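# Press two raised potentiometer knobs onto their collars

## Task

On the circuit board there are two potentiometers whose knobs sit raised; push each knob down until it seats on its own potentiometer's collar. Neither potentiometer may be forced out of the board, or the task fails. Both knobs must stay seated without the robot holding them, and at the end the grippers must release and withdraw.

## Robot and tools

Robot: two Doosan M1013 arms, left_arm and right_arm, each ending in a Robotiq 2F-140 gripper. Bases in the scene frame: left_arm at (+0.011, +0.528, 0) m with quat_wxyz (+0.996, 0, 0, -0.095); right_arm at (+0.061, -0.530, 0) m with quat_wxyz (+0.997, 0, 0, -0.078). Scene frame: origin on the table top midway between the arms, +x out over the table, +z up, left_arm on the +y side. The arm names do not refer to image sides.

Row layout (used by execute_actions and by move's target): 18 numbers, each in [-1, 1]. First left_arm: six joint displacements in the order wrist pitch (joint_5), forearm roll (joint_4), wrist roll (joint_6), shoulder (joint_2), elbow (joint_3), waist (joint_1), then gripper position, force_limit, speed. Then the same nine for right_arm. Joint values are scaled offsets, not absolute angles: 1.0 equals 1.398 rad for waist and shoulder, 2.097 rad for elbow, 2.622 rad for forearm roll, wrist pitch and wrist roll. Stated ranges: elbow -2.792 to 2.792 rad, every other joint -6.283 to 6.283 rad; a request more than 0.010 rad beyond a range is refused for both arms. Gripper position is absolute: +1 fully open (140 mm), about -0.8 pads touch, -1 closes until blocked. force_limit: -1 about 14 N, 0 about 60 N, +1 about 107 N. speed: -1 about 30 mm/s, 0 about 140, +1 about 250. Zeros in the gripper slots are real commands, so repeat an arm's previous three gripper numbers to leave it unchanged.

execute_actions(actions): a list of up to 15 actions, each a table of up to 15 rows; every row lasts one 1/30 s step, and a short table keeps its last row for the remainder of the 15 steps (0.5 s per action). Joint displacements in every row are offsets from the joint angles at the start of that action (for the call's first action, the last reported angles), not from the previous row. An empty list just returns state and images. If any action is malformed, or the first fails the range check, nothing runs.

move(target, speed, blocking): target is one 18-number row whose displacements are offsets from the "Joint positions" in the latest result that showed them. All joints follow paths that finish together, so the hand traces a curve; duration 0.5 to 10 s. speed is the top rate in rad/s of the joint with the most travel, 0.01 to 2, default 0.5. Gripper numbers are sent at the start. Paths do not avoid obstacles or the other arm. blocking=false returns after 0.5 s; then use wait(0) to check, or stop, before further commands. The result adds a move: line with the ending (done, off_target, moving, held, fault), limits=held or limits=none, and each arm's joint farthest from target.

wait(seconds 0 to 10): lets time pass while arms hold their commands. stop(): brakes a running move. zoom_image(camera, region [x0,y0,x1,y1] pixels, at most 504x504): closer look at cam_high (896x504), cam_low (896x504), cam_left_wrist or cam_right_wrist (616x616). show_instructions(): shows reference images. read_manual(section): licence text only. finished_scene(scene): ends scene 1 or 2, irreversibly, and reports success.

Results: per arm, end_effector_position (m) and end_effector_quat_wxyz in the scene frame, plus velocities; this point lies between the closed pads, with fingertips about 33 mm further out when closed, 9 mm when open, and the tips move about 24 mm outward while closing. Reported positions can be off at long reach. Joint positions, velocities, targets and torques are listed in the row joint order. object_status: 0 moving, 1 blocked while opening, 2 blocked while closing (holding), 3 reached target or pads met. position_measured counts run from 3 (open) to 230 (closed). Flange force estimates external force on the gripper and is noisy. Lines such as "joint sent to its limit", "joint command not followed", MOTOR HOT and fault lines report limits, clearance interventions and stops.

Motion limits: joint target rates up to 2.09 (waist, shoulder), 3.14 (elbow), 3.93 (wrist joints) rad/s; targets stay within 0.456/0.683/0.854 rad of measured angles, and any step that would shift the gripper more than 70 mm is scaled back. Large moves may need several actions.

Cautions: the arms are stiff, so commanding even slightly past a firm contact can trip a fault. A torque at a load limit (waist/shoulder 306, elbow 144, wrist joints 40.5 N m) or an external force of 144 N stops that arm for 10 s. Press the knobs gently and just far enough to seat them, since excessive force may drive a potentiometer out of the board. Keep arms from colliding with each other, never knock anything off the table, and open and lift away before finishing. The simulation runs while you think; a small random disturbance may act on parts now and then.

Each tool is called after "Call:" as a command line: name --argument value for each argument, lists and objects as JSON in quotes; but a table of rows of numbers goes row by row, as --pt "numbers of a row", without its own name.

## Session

Call:
execute_actions --actions '[]'

Scene clock: 0.00 s.
left_arm: end_effector_position=(+0.2131, +0.1128, +0.2283) position_measured=3 object_status=3 end_effector_quat_wxyz=(+0.565, +0.363, +0.728, +0.134) end_effector_velocity=(+0.001, +0.001, +0.000) end_effector_angular_velocity=(+0.001, -0.002, +0.002) | right_arm: end_effector_position=(+0.8617, -0.0383, +0.3769) position_measured=3 object_status=3 end_effector_quat_wxyz=(-0.456, +0.874, -0.062, -0.157) end_effector_velocity=(-0.000, -0.000, -0.000) end_effector_angular_velocity=(-0.000, +0.000, +0.001)
Joint names: [wrist pitch, forearm roll, wrist roll, shoulder, elbow, waist]
Joint positions: left_arm=[ 1.411  1.24   2.943  0.013  2.453 -1.77 ] | right_arm=[1.511 1.007 1.78  0.604 1.162 0.365]
Joint velocities: left_arm=[ 0.002 -0.     0.     0.     0.001  0.   ] | right_arm=[ 0. -0. -0.  0.  0.  0.]
Joint torques (N m, as the joint torque sensors report them, + toward a larger angle): no reading
Flange force (N, the push that the arm receives, along the gripper's own x y z axes): no reading
Joint targets: left_arm=[1.411 1.240 2.943 0.013 2.453 -1.770] | right_arm=[1.511 1.007 1.780 0.604 1.162 0.365]
camera_calibration (this result's frames):
cam_left_wrist: T_world_to_cam=[[0.49068, 0.688325, 0.534267, -0.276736], [-0.289144, -0.449786, 0.845038, -0.0710369], [0.821966, -0.569124, -0.0216755, 0.071092], [0, 0, 0, 1]] pos_world=[0.0568135, 0.198993, 0.209421]
cam_right_wrist: T_world_to_cam=[[0.0630525, -0.511746, -0.85682, 0.239961], [-0.857114, -0.467567, 0.216186, 0.654944], [-0.511253, 0.720761, -0.468106, 0.81251], [0, 0, 0, 1]] pos_world=[0.96163, -0.156597, 0.444355]

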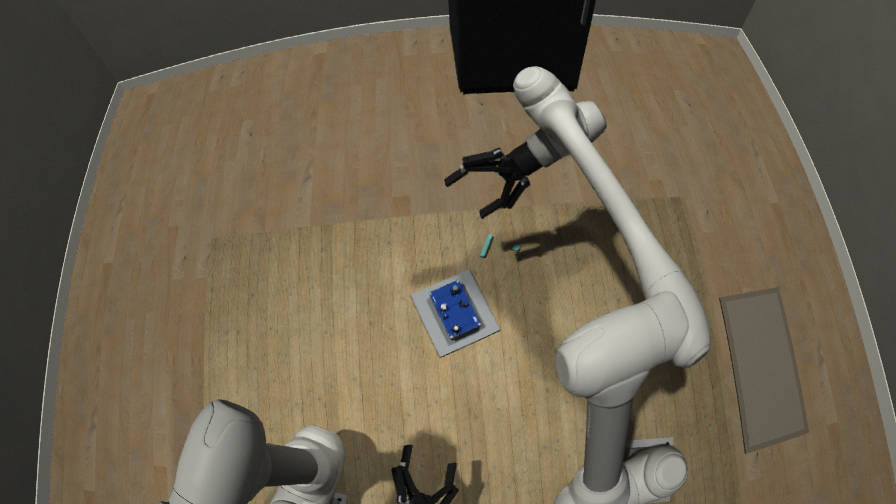

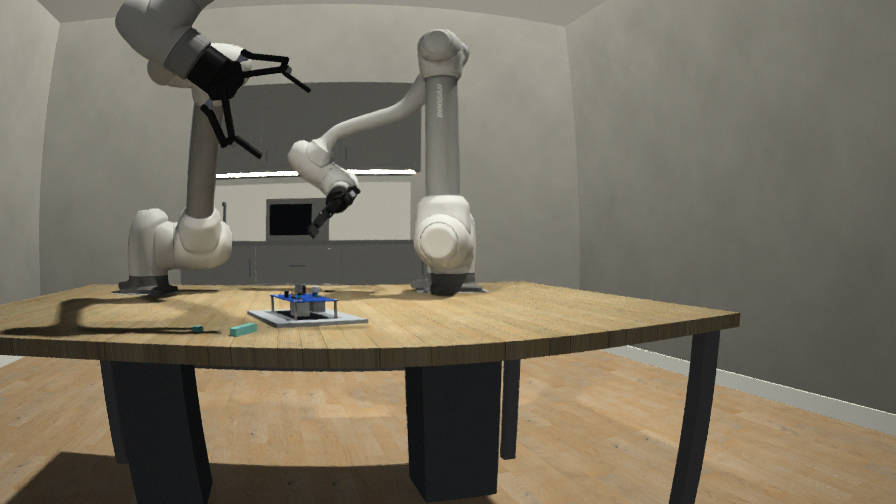

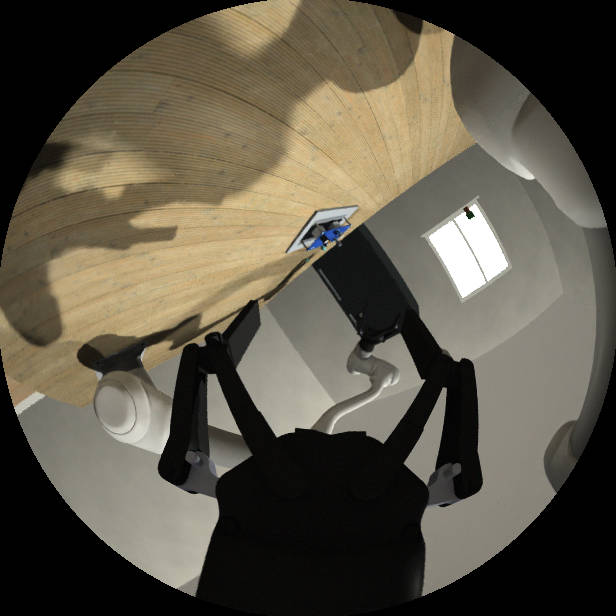

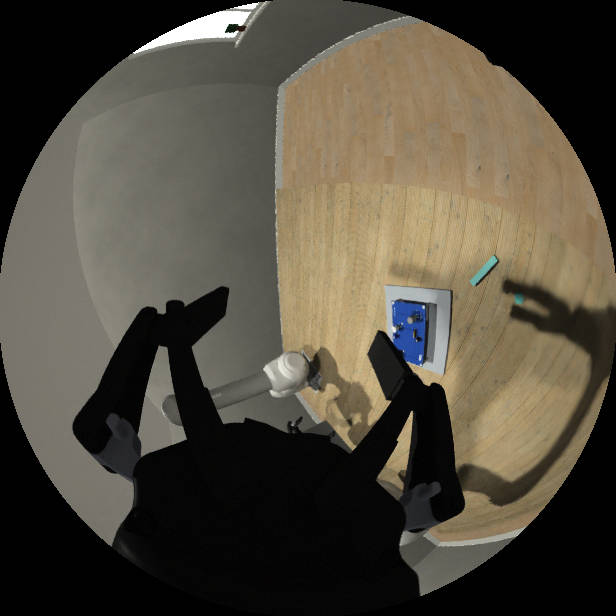

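Call:
zoom_image --camera "cam_low" --region '[245, 270, 375, 335]'

Call:
zoom_image --camera "cam_high" --region '[400, 260, 510, 365]'

Call:
zoom_image --camera "cam_left_wrist" --region '[280, 195, 370, 265]'

Call:
zoom_image --camera "cam_right_wrist" --region '[370, 275, 470, 385]'

Region (245, 270, 375, 335) of cam_low's 896x504 image, scaled by 3.877, with more detail than that image has.

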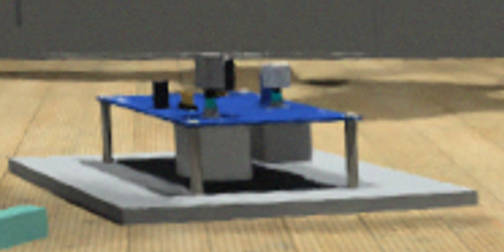

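Region (400, 260, 510, 365) of cam_high's 896x504 image, scaled by 4.582, with more detail than that image has; it fills the top 481 rows of this view, and the rest is white.

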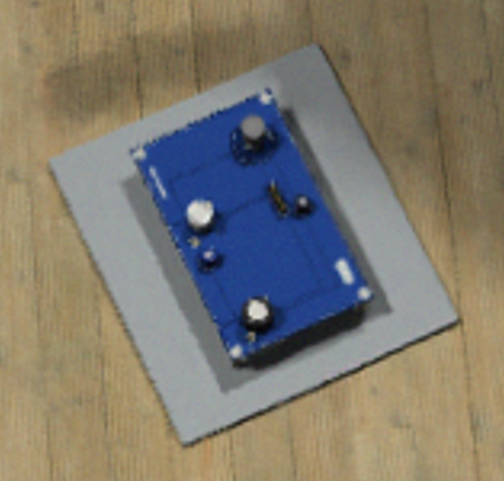

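Region (280, 195, 370, 265) of cam_left_wrist's 616x616 image, scaled by 5.600, with more detail than that image has.

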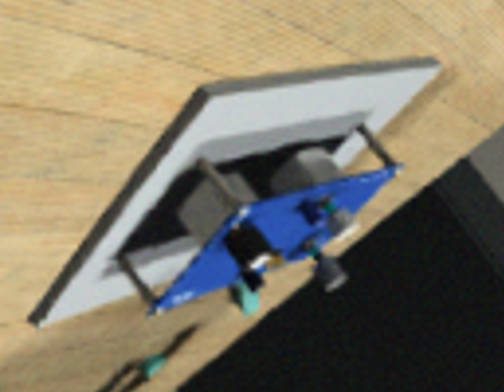

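Region (370, 275, 470, 385) of cam_right_wrist's 616x616 image, scaled by 4.582, with more detail than that image has; it fills the left 458 columns of this view, and the rest is white.

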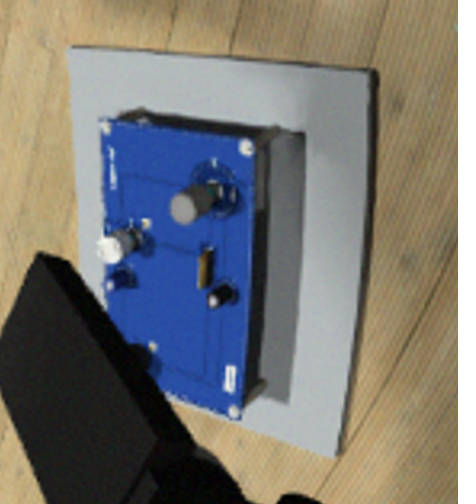

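Call:
move --target '[0,0,0,0,0,0,1,0,0, -0.12422,-0.38406,0.15363,-0.00998,0.0974,0.28827,-1,0,1]' --speed 0.9

Scene clock: 6.00 s.
left_arm: end_effector_position=(+0.2131, +0.1128, +0.2283) position_measured=3 object_status=3 end_effector_quat_wxyz=(+0.565, +0.363, +0.728, +0.134) end_effector_velocity=(-0.000, -0.000, -0.000) end_effector_angular_velocity=(+0.001, +0.001, -0.001) | right_arm: end_effector_position=(+0.7473, -0.0061, +0.1253) position_measured=233 object_status=3 end_effector_quat_wxyz=(-0.000, +1.000, -0.000, -0.000) end_effector_velocity=(+0.000, +0.000, +0.000) end_effector_angular_velocity=(-0.001, -0.002, +0.001)
Joint names: [wrist pitch, forearm roll, wrist roll, shoulder, elbow, waist]
Joint positions: left_arm=[ 1.411  1.24   2.943  0.013  2.453 -1.77 ] | right_arm=[1.186 0.    2.183 0.59  1.366 0.768]
Joint velocities: left_arm=[-0.001 -0.     0.     0.001 -0.    -0.   ] | right_arm=[-0.001 -0.002  0.001  0.    -0.     0.001]
Joint torques (N m, as the joint torque sensors report them, + toward a larger angle): left_arm=[  1.73   1.94   0.07 -29.79 -25.94  -0.63] | right_arm=[ -0.38   4.52   0.08 -98.57 -39.28   3.03]
Flange force (N, the push that the arm receives, along the gripper's own x y z axes): left_arm=[-5.5 -1.5 1.0] | right_arm=[4.0 1.6 1.4]
Joint targets: left_arm=[1.411 1.240 2.943 0.013 2.453 -1.770] | right_arm=[1.186 0.000 2.183 0.590 1.366 0.768]
move: done; limits=none; left_arm: farthest joint: the waist, 0.000 radians from its target (0.000 radians at the start); right_arm: farthest joint: the waist, 0.000 radians from its target (0.403 radians at the start)
camera_calibration (this result's frames):
cam_left_wrist: T_world_to_cam=[[0.49068, 0.688325, 0.534267, -0.276736], [-0.289144, -0.449785, 0.845038, -0.071037], [0.821966, -0.569123, -0.0216755, 0.0710919], [0, 0, 0, 1]] pos_world=[0.0568135, 0.198993, 0.209421]
cam_right_wrist: T_world_to_cam=[[0.323899, -0.9457, -0.0272048, -0.25348], [-0.896682, -0.316028, 0.309979, 0.64509], [-0.301744, -0.0760079, -0.950354, 0.512059], [0, 0, 0, 1]] pos_world=[0.815054, 0.00307062, 0.279777]

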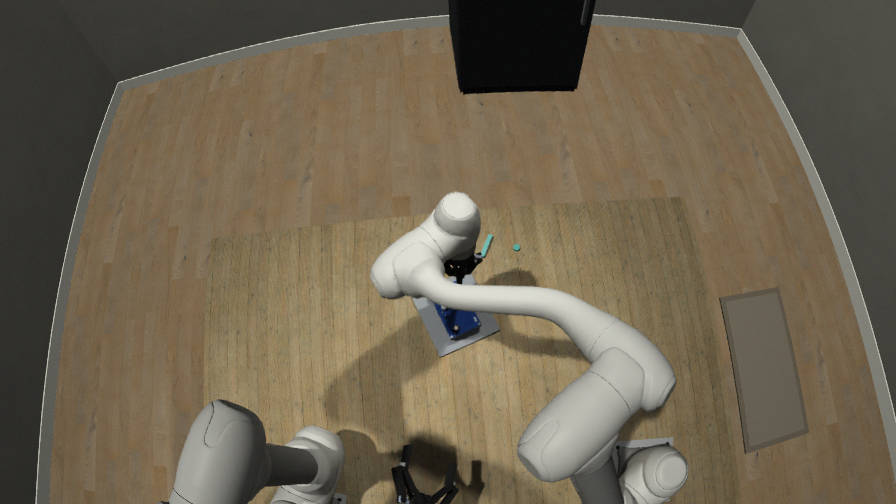

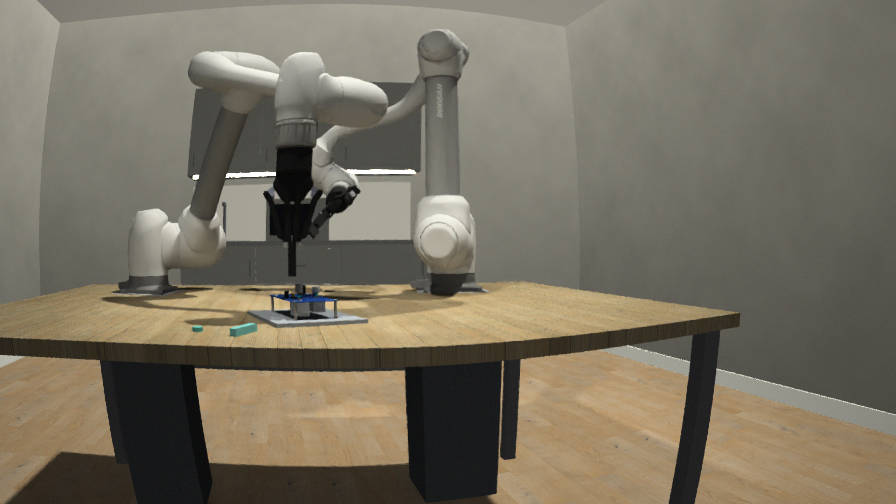

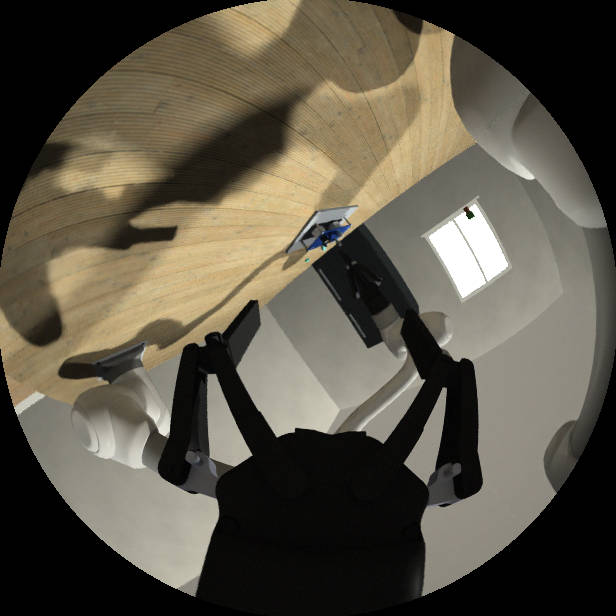

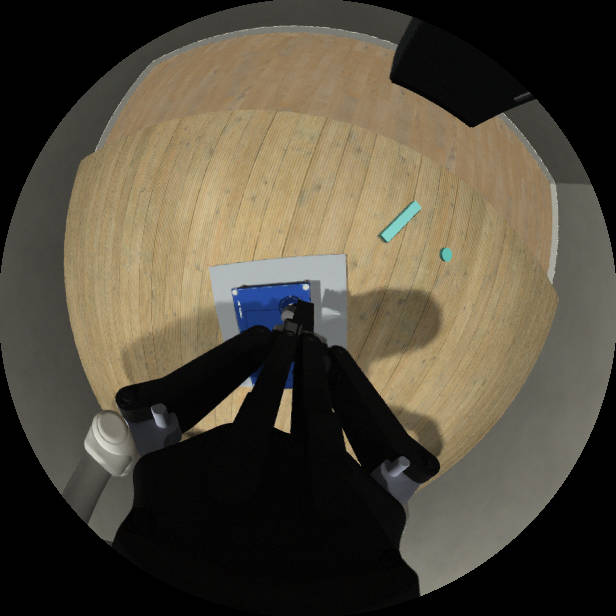

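Call:
zoom_image --camera "cam_low" --region '[270, 265, 340, 315]'

Call:
zoom_image --camera "cam_right_wrist" --region '[220, 270, 360, 360]'

Region (270, 265, 340, 315) of cam_low's 896x504 image, scaled by 7.200, with more detail than that image has; it fills the top 360 rows of this view, and the rest is white.

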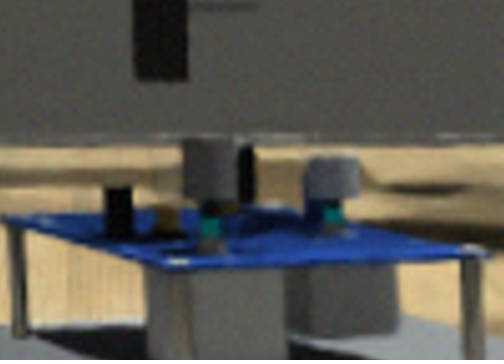

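Region (220, 270, 360, 360) of cam_right_wrist's 616x616 image, scaled by 3.600, with more detail than that image has; it fills the top 324 rows of this view, and the rest is white.

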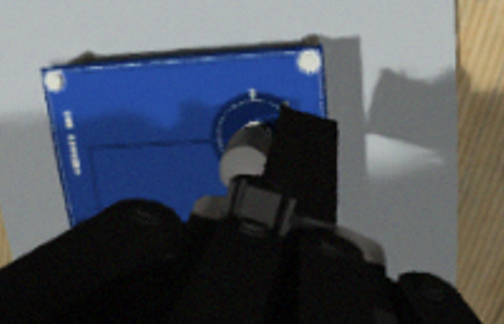

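Call:
zoom_image --camera "cam_right_wrist" --region '[265, 285, 325, 335]'

Region (265, 285, 325, 335) of cam_right_wrist's 616x616 image, scaled by 8.400, with more detail than that image has.

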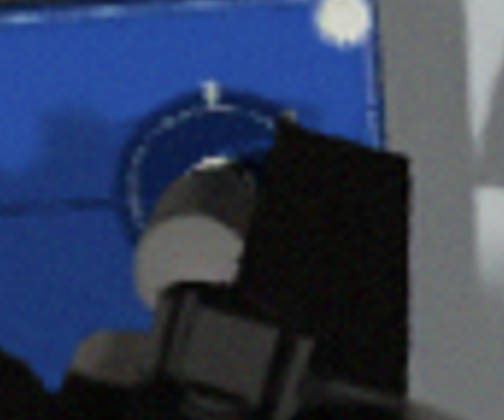

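Call:
move --target '[0,0,0,0,0,0,1,0,0, -0.007487,0,0.007979,0.00176,0.008188,0.014964,-1,0,1]' --speed 0.1

Call:
zoom_image --camera "cam_low" --region '[270, 265, 340, 315]'

Call:
zoom_image --camera "cam_right_wrist" --region '[245, 270, 345, 345]'

Scene clock: 8.47 s.
left_arm: end_effector_position=(+0.2131, +0.1128, +0.2283) position_measured=3 object_status=3 end_effector_quat_wxyz=(+0.565, +0.363, +0.728, +0.134) end_effector_velocity=(+0.000, -0.000, +0.000) end_effector_angular_velocity=(-0.001, +0.000, +0.000) | right_arm: end_effector_position=(+0.7340, +0.0063, +0.1144) position_measured=233 object_status=3 end_effector_quat_wxyz=(-0.000, +1.000, -0.000, +0.000) end_effector_velocity=(-0.001, +0.001, -0.001) end_effector_angular_velocity=(+0.000, -0.000, -0.001)
Joint names: [wrist pitch, forearm roll, wrist roll, shoulder, elbow, waist]
Joint positions: left_arm=[ 1.411  1.24   2.943  0.013  2.453 -1.77 ] | right_arm=[1.166 0.    2.204 0.592 1.383 0.789]
Joint velocities: left_arm=[-0.  0.  0. -0. -0.  0.] | right_arm=[-0.002  0.     0.002  0.     0.001  0.002]
Joint torques (N m, as the joint torque sensors report them, + toward a larger angle): left_arm=[  1.87   2.02  -0.06 -28.97 -26.49  -0.44] | right_arm=[ -0.04   4.36   0.35 -98.27 -36.58   2.35]
Flange force (N, the push that the arm receives, along the gripper's own x y z axes): left_arm=[-5.1 1.4 0.3] | right_arm=[8.2 -2.1 -0.2]
Joint targets: left_arm=[1.411 1.240 2.943 0.013 2.453 -1.770] | right_arm=[1.166 0.000 2.204 0.592 1.383 0.789]
move: done; limits=none; left_arm: farthest joint: the waist, 0.000 radians from its target (0.000 radians at the start); right_arm: farthest joint: the waist, 0.000 radians from its target (0.021 radians at the start)
camera_calibration (this result's frames):
cam_left_wrist: T_world_to_cam=[[0.49068, 0.688325, 0.534267, -0.276736], [-0.289144, -0.449786, 0.845038, -0.0710369], [0.821966, -0.569123, -0.0216757, 0.0710921], [0, 0, 0, 1]] pos_world=[0.0568134, 0.198993, 0.209421]
cam_right_wrist: T_world_to_cam=[[0.323915, -0.945696, -0.0271761, -0.237736], [-0.896686, -0.316035, 0.309962, 0.6404], [-0.301718, -0.0760327, -0.950361, 0.498612], [0, 0, 0, 1]] pos_world=[0.801684, 0.015474, 0.268901]

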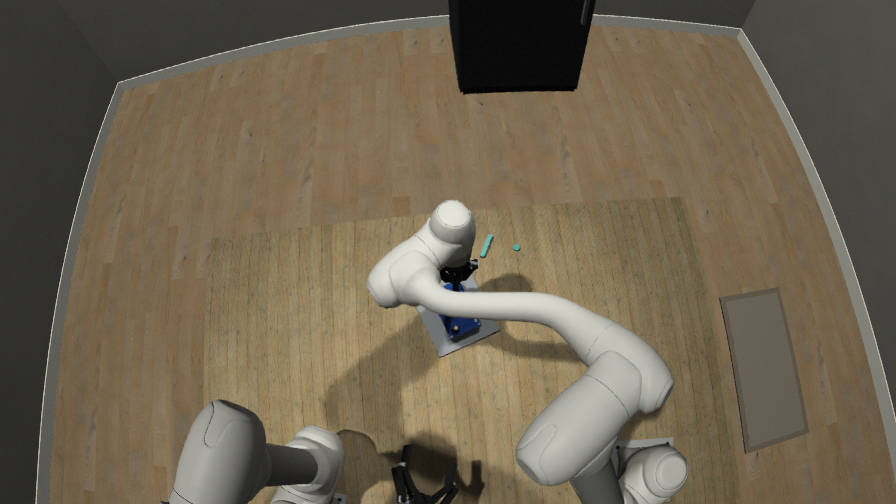

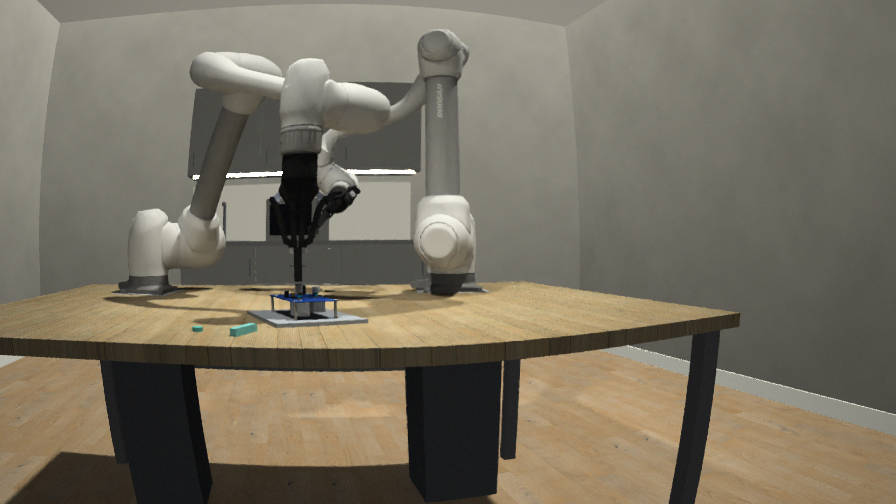

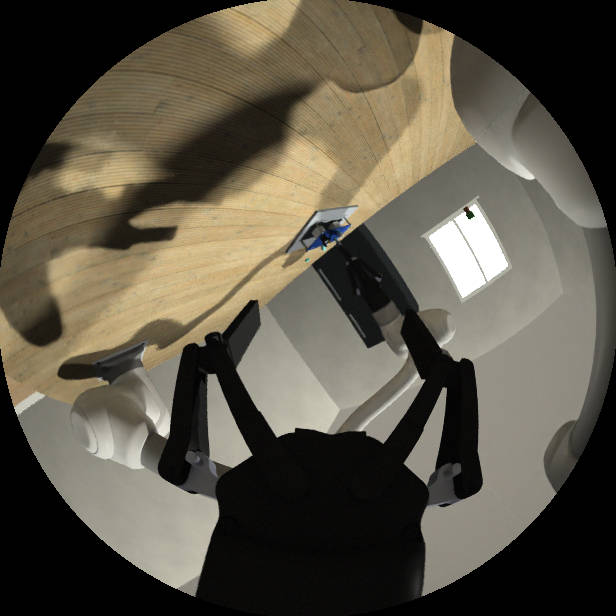

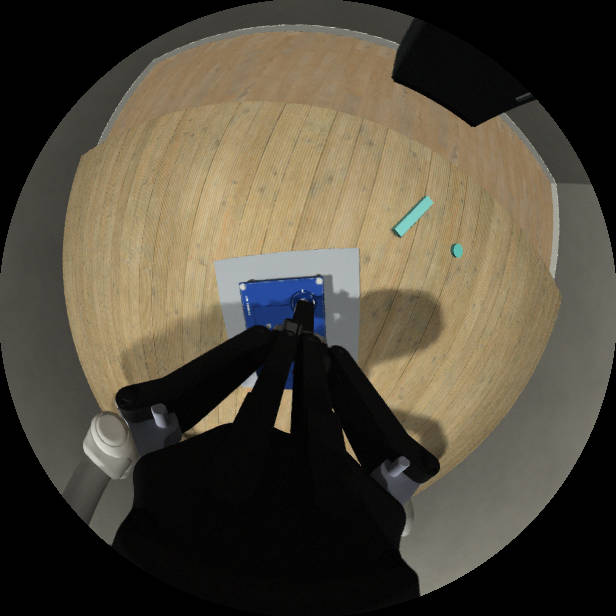

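Region (270, 265, 340, 315) of cam_low's 896x504 image, scaled by 7.200, with more detail than that image has; it fills the top 360 rows of this view, and the rest is white.

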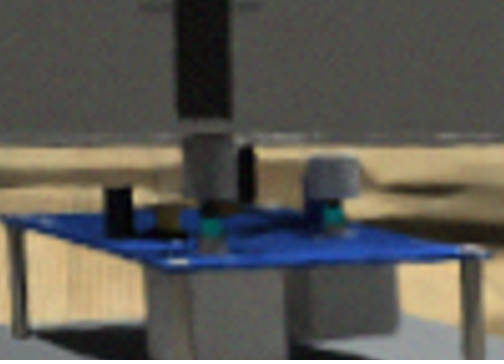

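Region (245, 270, 345, 345) of cam_right_wrist's 616x616 image, scaled by 5.040, with more detail than that image has; it fills the top 378 rows of this view, and the rest is white.

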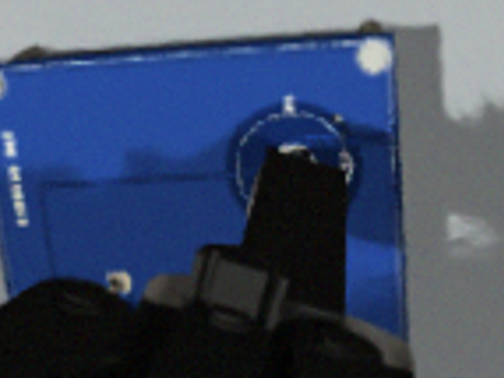

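Call:
move --target '[0,0,0,0,0,0,1,0,0, -0.00230424,0,0,0.0018512,0.001647,0,-1,0,1]' --speed 0.02

Call:
zoom_image --camera "cam_low" --region '[275, 270, 325, 305]'

Scene clock: 9.70 s.
left_arm: end_effector_position=(+0.2131, +0.1128, +0.2283) position_measured=3 object_status=3 end_effector_quat_wxyz=(+0.565, +0.363, +0.728, +0.134) end_effector_velocity=(+0.001, +0.001, +0.000) end_effector_angular_velocity=(+0.001, -0.002, +0.001) | right_arm: end_effector_position=(+0.7339, +0.0064, +0.1105) position_measured=233 object_status=3 end_effector_quat_wxyz=(-0.000, +1.000, -0.000, -0.000) end_effector_velocity=(-0.000, -0.000, -0.001) end_effector_angular_velocity=(-0.000, +0.001, -0.000)
Joint names: [wrist pitch, forearm roll, wrist roll, shoulder, elbow, waist]
Joint positions: left_arm=[ 1.411  1.24   2.943  0.013  2.453 -1.77 ] | right_arm=[1.16  0.    2.204 0.595 1.387 0.789]
Joint velocities: left_arm=[ 0.002 -0.     0.     0.     0.001  0.   ] | right_arm=[-0.001  0.     0.     0.001  0.001 -0.   ]
Joint torques (N m, as the joint torque sensors report them, + toward a larger angle): left_arm=[  1.83   2.08  -0.03 -29.11 -25.95  -1.19] | right_arm=[ -0.71   4.17   0.17 -99.7  -36.98   2.34]
Flange force (N, the push that the arm receives, along the gripper's own x y z axes): left_arm=[-6.7 0.9 1.9] | right_arm=[8.8 -3.3 0.2]
Joint targets: left_arm=[1.411 1.240 2.943 0.013 2.453 -1.770] | right_arm=[1.160 0.000 2.204 0.595 1.387 0.789]
move: done; limits=none; left_arm: farthest joint: the waist, 0.000 radians from its target (0.000 radians at the start); right_arm: farthest joint: the waist, 0.000 radians from its target (0.000 radians at the start)
camera_calibration (this result's frames):
cam_left_wrist: T_world_to_cam=[[0.49068, 0.688325, 0.534267, -0.276736], [-0.289144, -0.449786, 0.845038, -0.071037], [0.821966, -0.569123, -0.0216756, 0.071092], [0, 0, 0, 1]] pos_world=[0.0568134, 0.198993, 0.209421]
cam_right_wrist: T_world_to_cam=[[0.324017, -0.94566, -0.02721, -0.237768], [-0.896645, -0.316142, 0.309972, 0.641527], [-0.30173, -0.0760383, -0.950356, 0.494876], [0, 0, 0, 1]] pos_world=[0.801582, 0.0155956, 0.264983]

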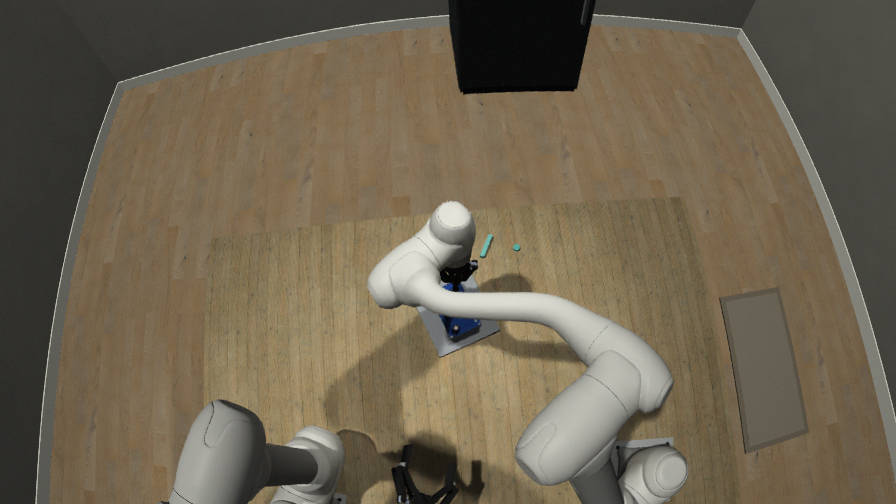

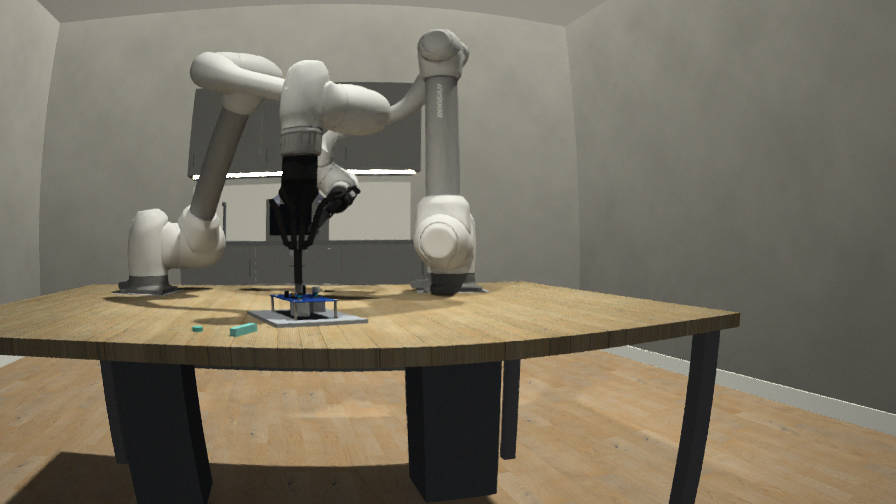

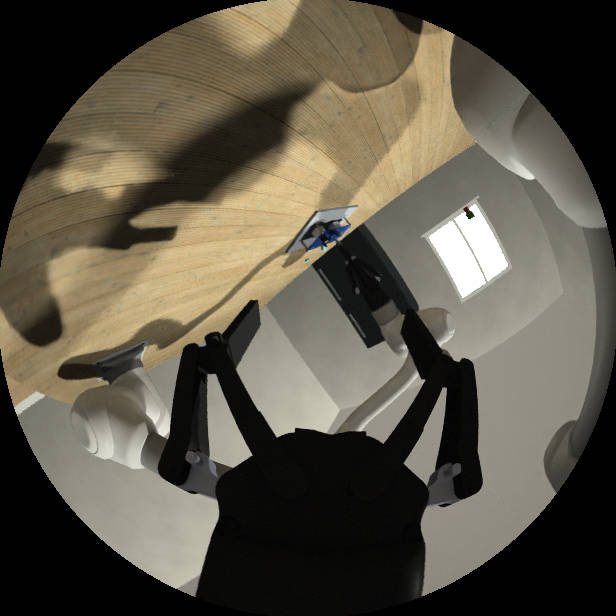

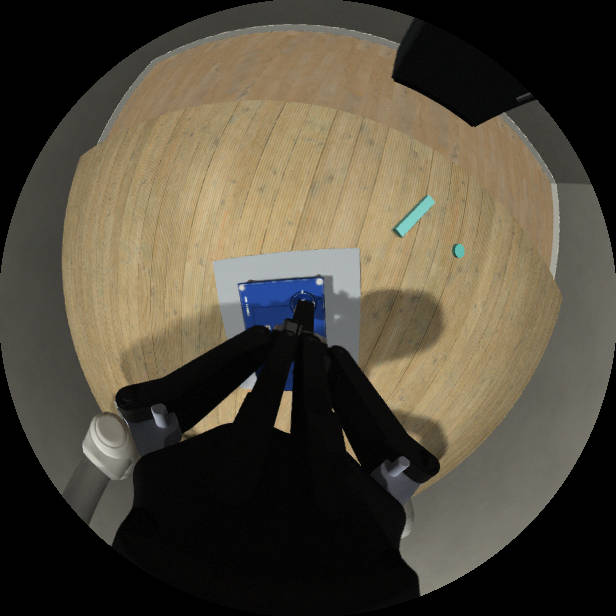

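Region (275, 270, 325, 305) of cam_low's 896x504 image, scaled by 10.080, with more detail than that image has; it fills the top 353 rows of this view, and the rest is white.

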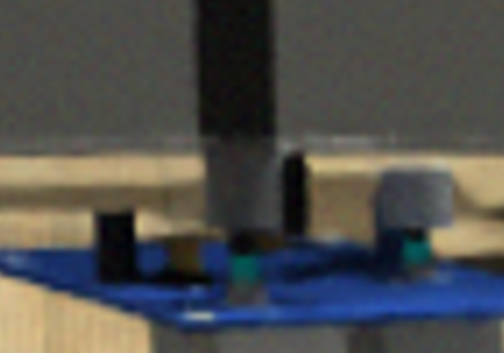

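Call:
move --target '[0,0,0,0,0,0,1,0,0, -0.0028803,0,0,0.002314,0.00205875,0,-1,0,1]' --speed 0.01

Call:
zoom_image --camera "cam_low" --region '[275, 270, 325, 305]'

Scene clock: 10.97 s.
left_arm: end_effector_position=(+0.2131, +0.1128, +0.2283) position_measured=3 object_status=3 end_effector_quat_wxyz=(+0.565, +0.363, +0.728, +0.134) end_effector_velocity=(+0.000, +0.000, +0.000) end_effector_angular_velocity=(-0.000, -0.000, +0.000) | right_arm: end_effector_position=(+0.7339, +0.0063, +0.1056) position_measured=233 object_status=3 end_effector_quat_wxyz=(-0.000, +1.000, -0.000, +0.000) end_effector_velocity=(-0.000, -0.000, -0.001) end_effector_angular_velocity=(-0.001, +0.000, +0.000)
Joint names: [wrist pitch, forearm roll, wrist roll, shoulder, elbow, waist]
Joint positions: left_arm=[ 1.411  1.24   2.943  0.013  2.453 -1.77 ] | right_arm=[1.153 0.    2.204 0.598 1.391 0.789]
Joint velocities: left_arm=[ 0. -0. -0. -0. -0.  0.] | right_arm=[-0.001 -0.001  0.     0.001  0.001 -0.   ]
Joint torques (N m, as the joint torque sensors report them, + toward a larger angle): left_arm=[  1.72   2.     0.03 -28.4  -26.16  -1.18] | right_arm=[ -0.49   4.06   0.02 -91.03 -33.39   2.37]
Flange force (N, the push that the arm receives, along the gripper's own x y z axes): left_arm=[-6.6 2.6 1.5] | right_arm=[5.0 -0.4 -8.2]
Joint targets: left_arm=[1.411 1.240 2.943 0.013 2.453 -1.770] | right_arm=[1.153 0.000 2.204 0.598 1.391 0.789]
move: done; limits=none; left_arm: farthest joint: the waist, 0.000 radians from its target (0.000 radians at the start); right_arm: farthest joint: the elbow, 0.001 radians from its target (0.005 radians at the start)
camera_calibration (this result's frames):
cam_left_wrist: T_world_to_cam=[[0.49068, 0.688325, 0.534267, -0.276736], [-0.289144, -0.449786, 0.845038, -0.0710369], [0.821966, -0.569124, -0.0216757, 0.0710921], [0, 0, 0, 1]] pos_world=[0.0568135, 0.198993, 0.209421]
cam_right_wrist: T_world_to_cam=[[0.323973, -0.945675, -0.027227, -0.237943], [-0.896676, -0.316109, 0.309916, 0.643073], [-0.301686, -0.0759905, -0.950374, 0.49021], [0, 0, 0, 1]] pos_world=[0.801605, 0.0155159, 0.260106]

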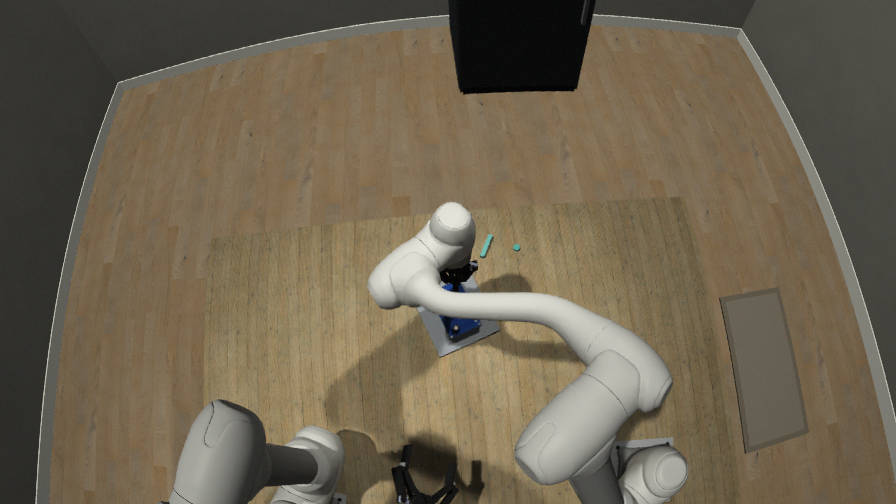

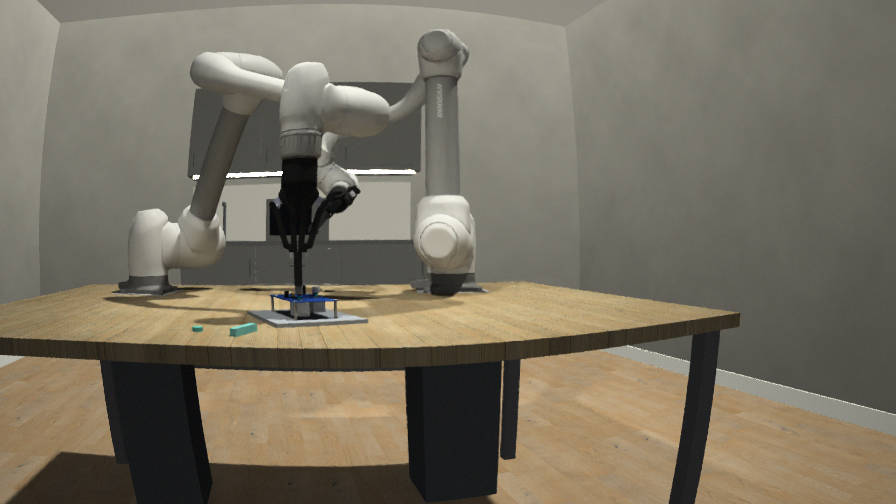

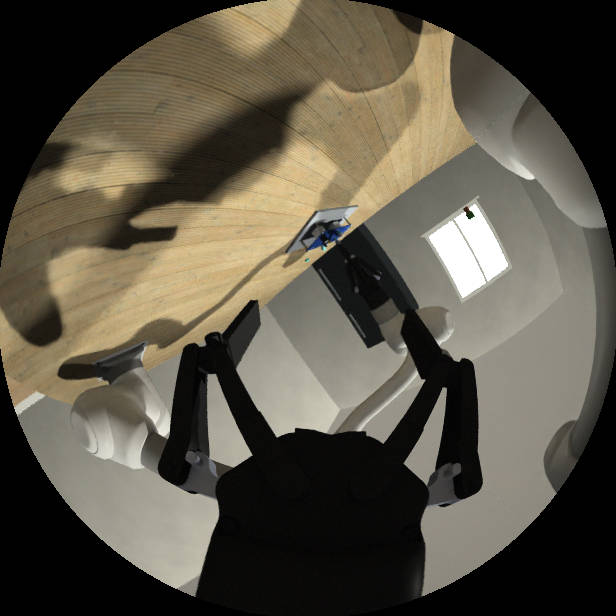

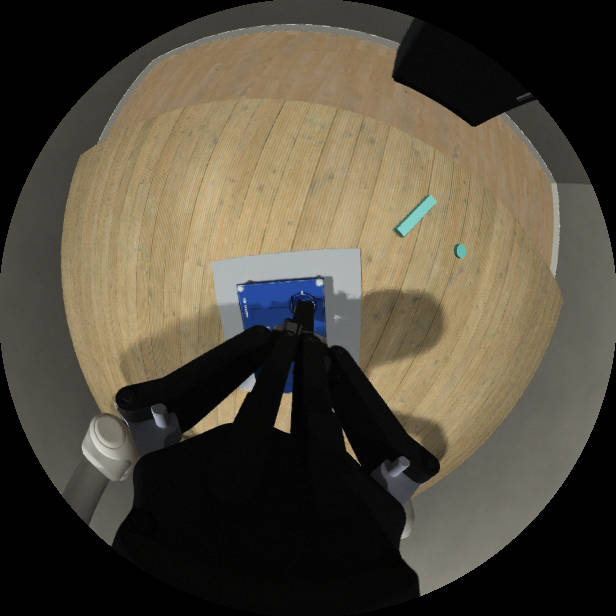

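Region (275, 270, 325, 305) of cam_low's 896x504 image, scaled by 10.080, with more detail than that image has; it fills the top 353 rows of this view, and the rest is white.

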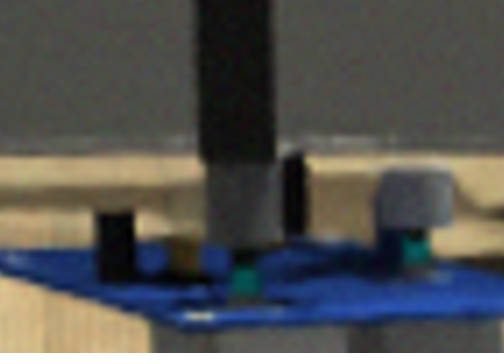

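Call:
move --target '[0,0,0,0,0,0,1,0,0, -0.00230424,0,0,0.0018512,0.001647,0,-1,0,1]' --speed 0.01

Call:
zoom_image --camera "cam_low" --region '[275, 270, 325, 305]'

Scene clock: 12.27 s.
left_arm: end_effector_position=(+0.2131, +0.1128, +0.2283) position_measured=3 object_status=3 end_effector_quat_wxyz=(+0.565, +0.363, +0.728, +0.134) end_effector_velocity=(+0.000, +0.000, +0.000) end_effector_angular_velocity=(+0.001, -0.001, +0.001) | right_arm: end_effector_position=(+0.7339, +0.0063, +0.1018) position_measured=233 object_status=3 end_effector_quat_wxyz=(-0.000, +1.000, -0.000, +0.000) end_effector_velocity=(-0.000, -0.000, -0.001) end_effector_angular_velocity=(-0.001, +0.001, +0.001)
Joint names: [wrist pitch, forearm roll, wrist roll, shoulder, elbow, waist]
Joint positions: left_arm=[ 1.411  1.24   2.943  0.013  2.453 -1.77 ] | right_arm=[1.147 0.    2.204 0.6   1.394 0.789]
Joint velocities: left_arm=[ 0.001 -0.     0.     0.     0.     0.   ] | right_arm=[-0.001 -0.001 -0.001  0.001  0.002  0.   ]
Joint torques (N m, as the joint torque sensors report them, + toward a larger angle): left_arm=[  1.91   1.96  -0.03 -29.31 -25.87  -1.18] | right_arm=[ -0.93   4.5   -0.06 -81.11 -26.91   3.99]
Flange force (N, the push that the arm receives, along the gripper's own x y z axes): left_arm=[-6.5 0.1 2.5] | right_arm=[7.2 0.0 -20.9]
Joint targets: left_arm=[1.411 1.240 2.943 0.013 2.453 -1.770] | right_arm=[1.147 0.000 2.204 0.600 1.394 0.789]
move: done; limits=none; left_arm: farthest joint: the waist, 0.000 radians from its target (0.000 radians at the start); right_arm: farthest joint: the waist, 0.000 radians from its target (0.000 radians at the start)
camera_calibration (this result's frames):
cam_left_wrist: T_world_to_cam=[[0.49068, 0.688325, 0.534267, -0.276735], [-0.289144, -0.449785, 0.845038, -0.071037], [0.821966, -0.569124, -0.0216757, 0.071092], [0, 0, 0, 1]] pos_world=[0.0568135, 0.198993, 0.209421]
cam_right_wrist: T_world_to_cam=[[0.323972, -0.945674, -0.0272434, -0.238058], [-0.896691, -0.316118, 0.309864, 0.644259], [-0.301642, -0.0759583, -0.950391, 0.486481], [0, 0, 0, 1]] pos_world=[0.801568, 0.015489, 0.25623]

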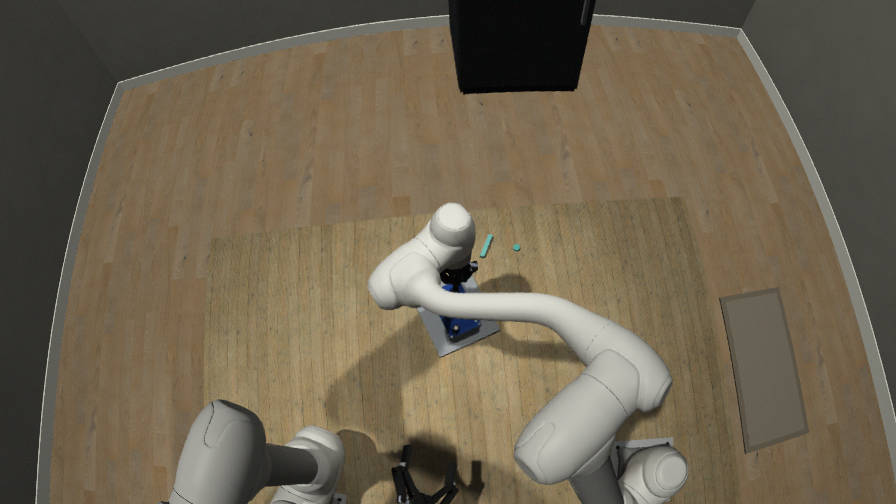

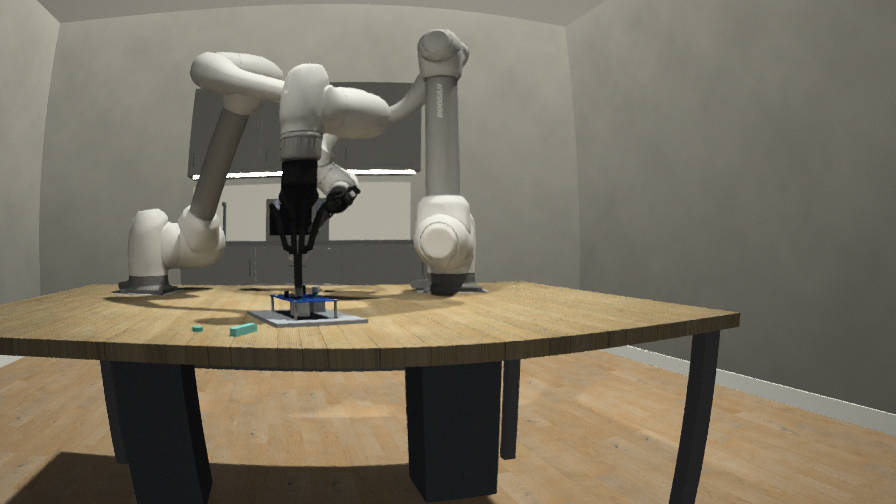

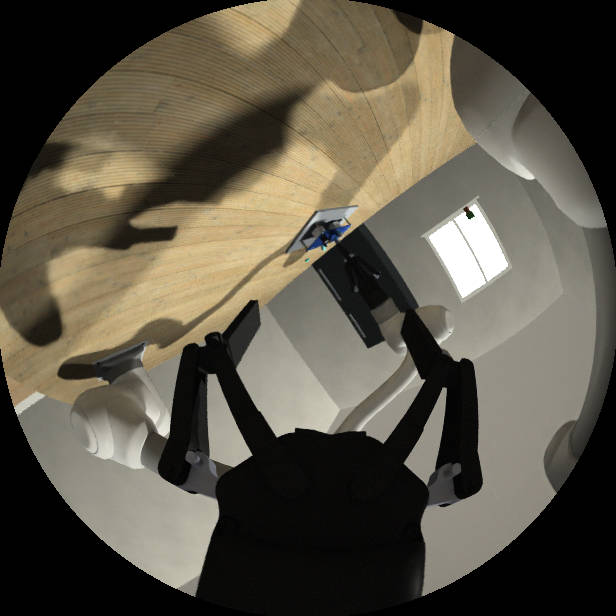

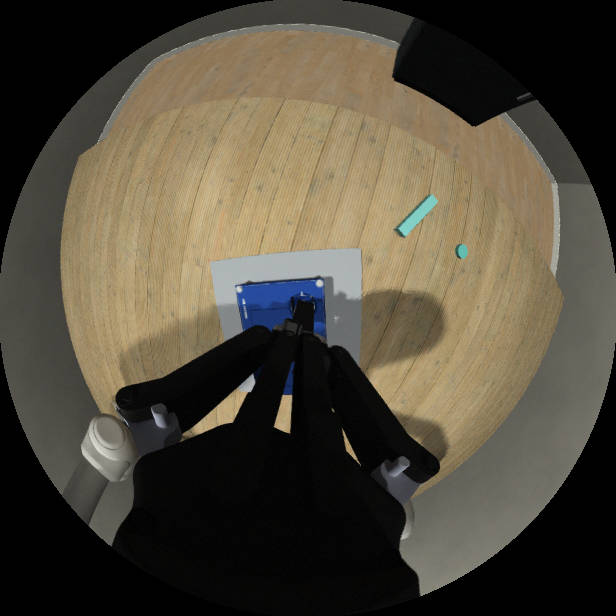

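Region (275, 270, 325, 305) of cam_low's 896x504 image, scaled by 10.080, with more detail than that image has; it fills the top 353 rows of this view, and the rest is white.

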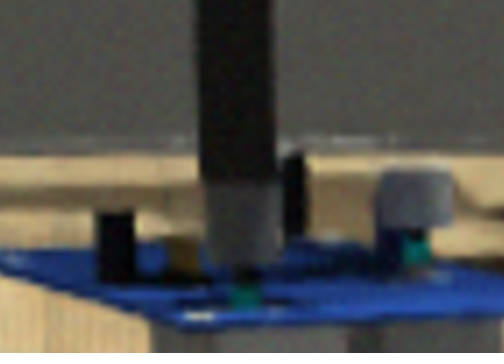

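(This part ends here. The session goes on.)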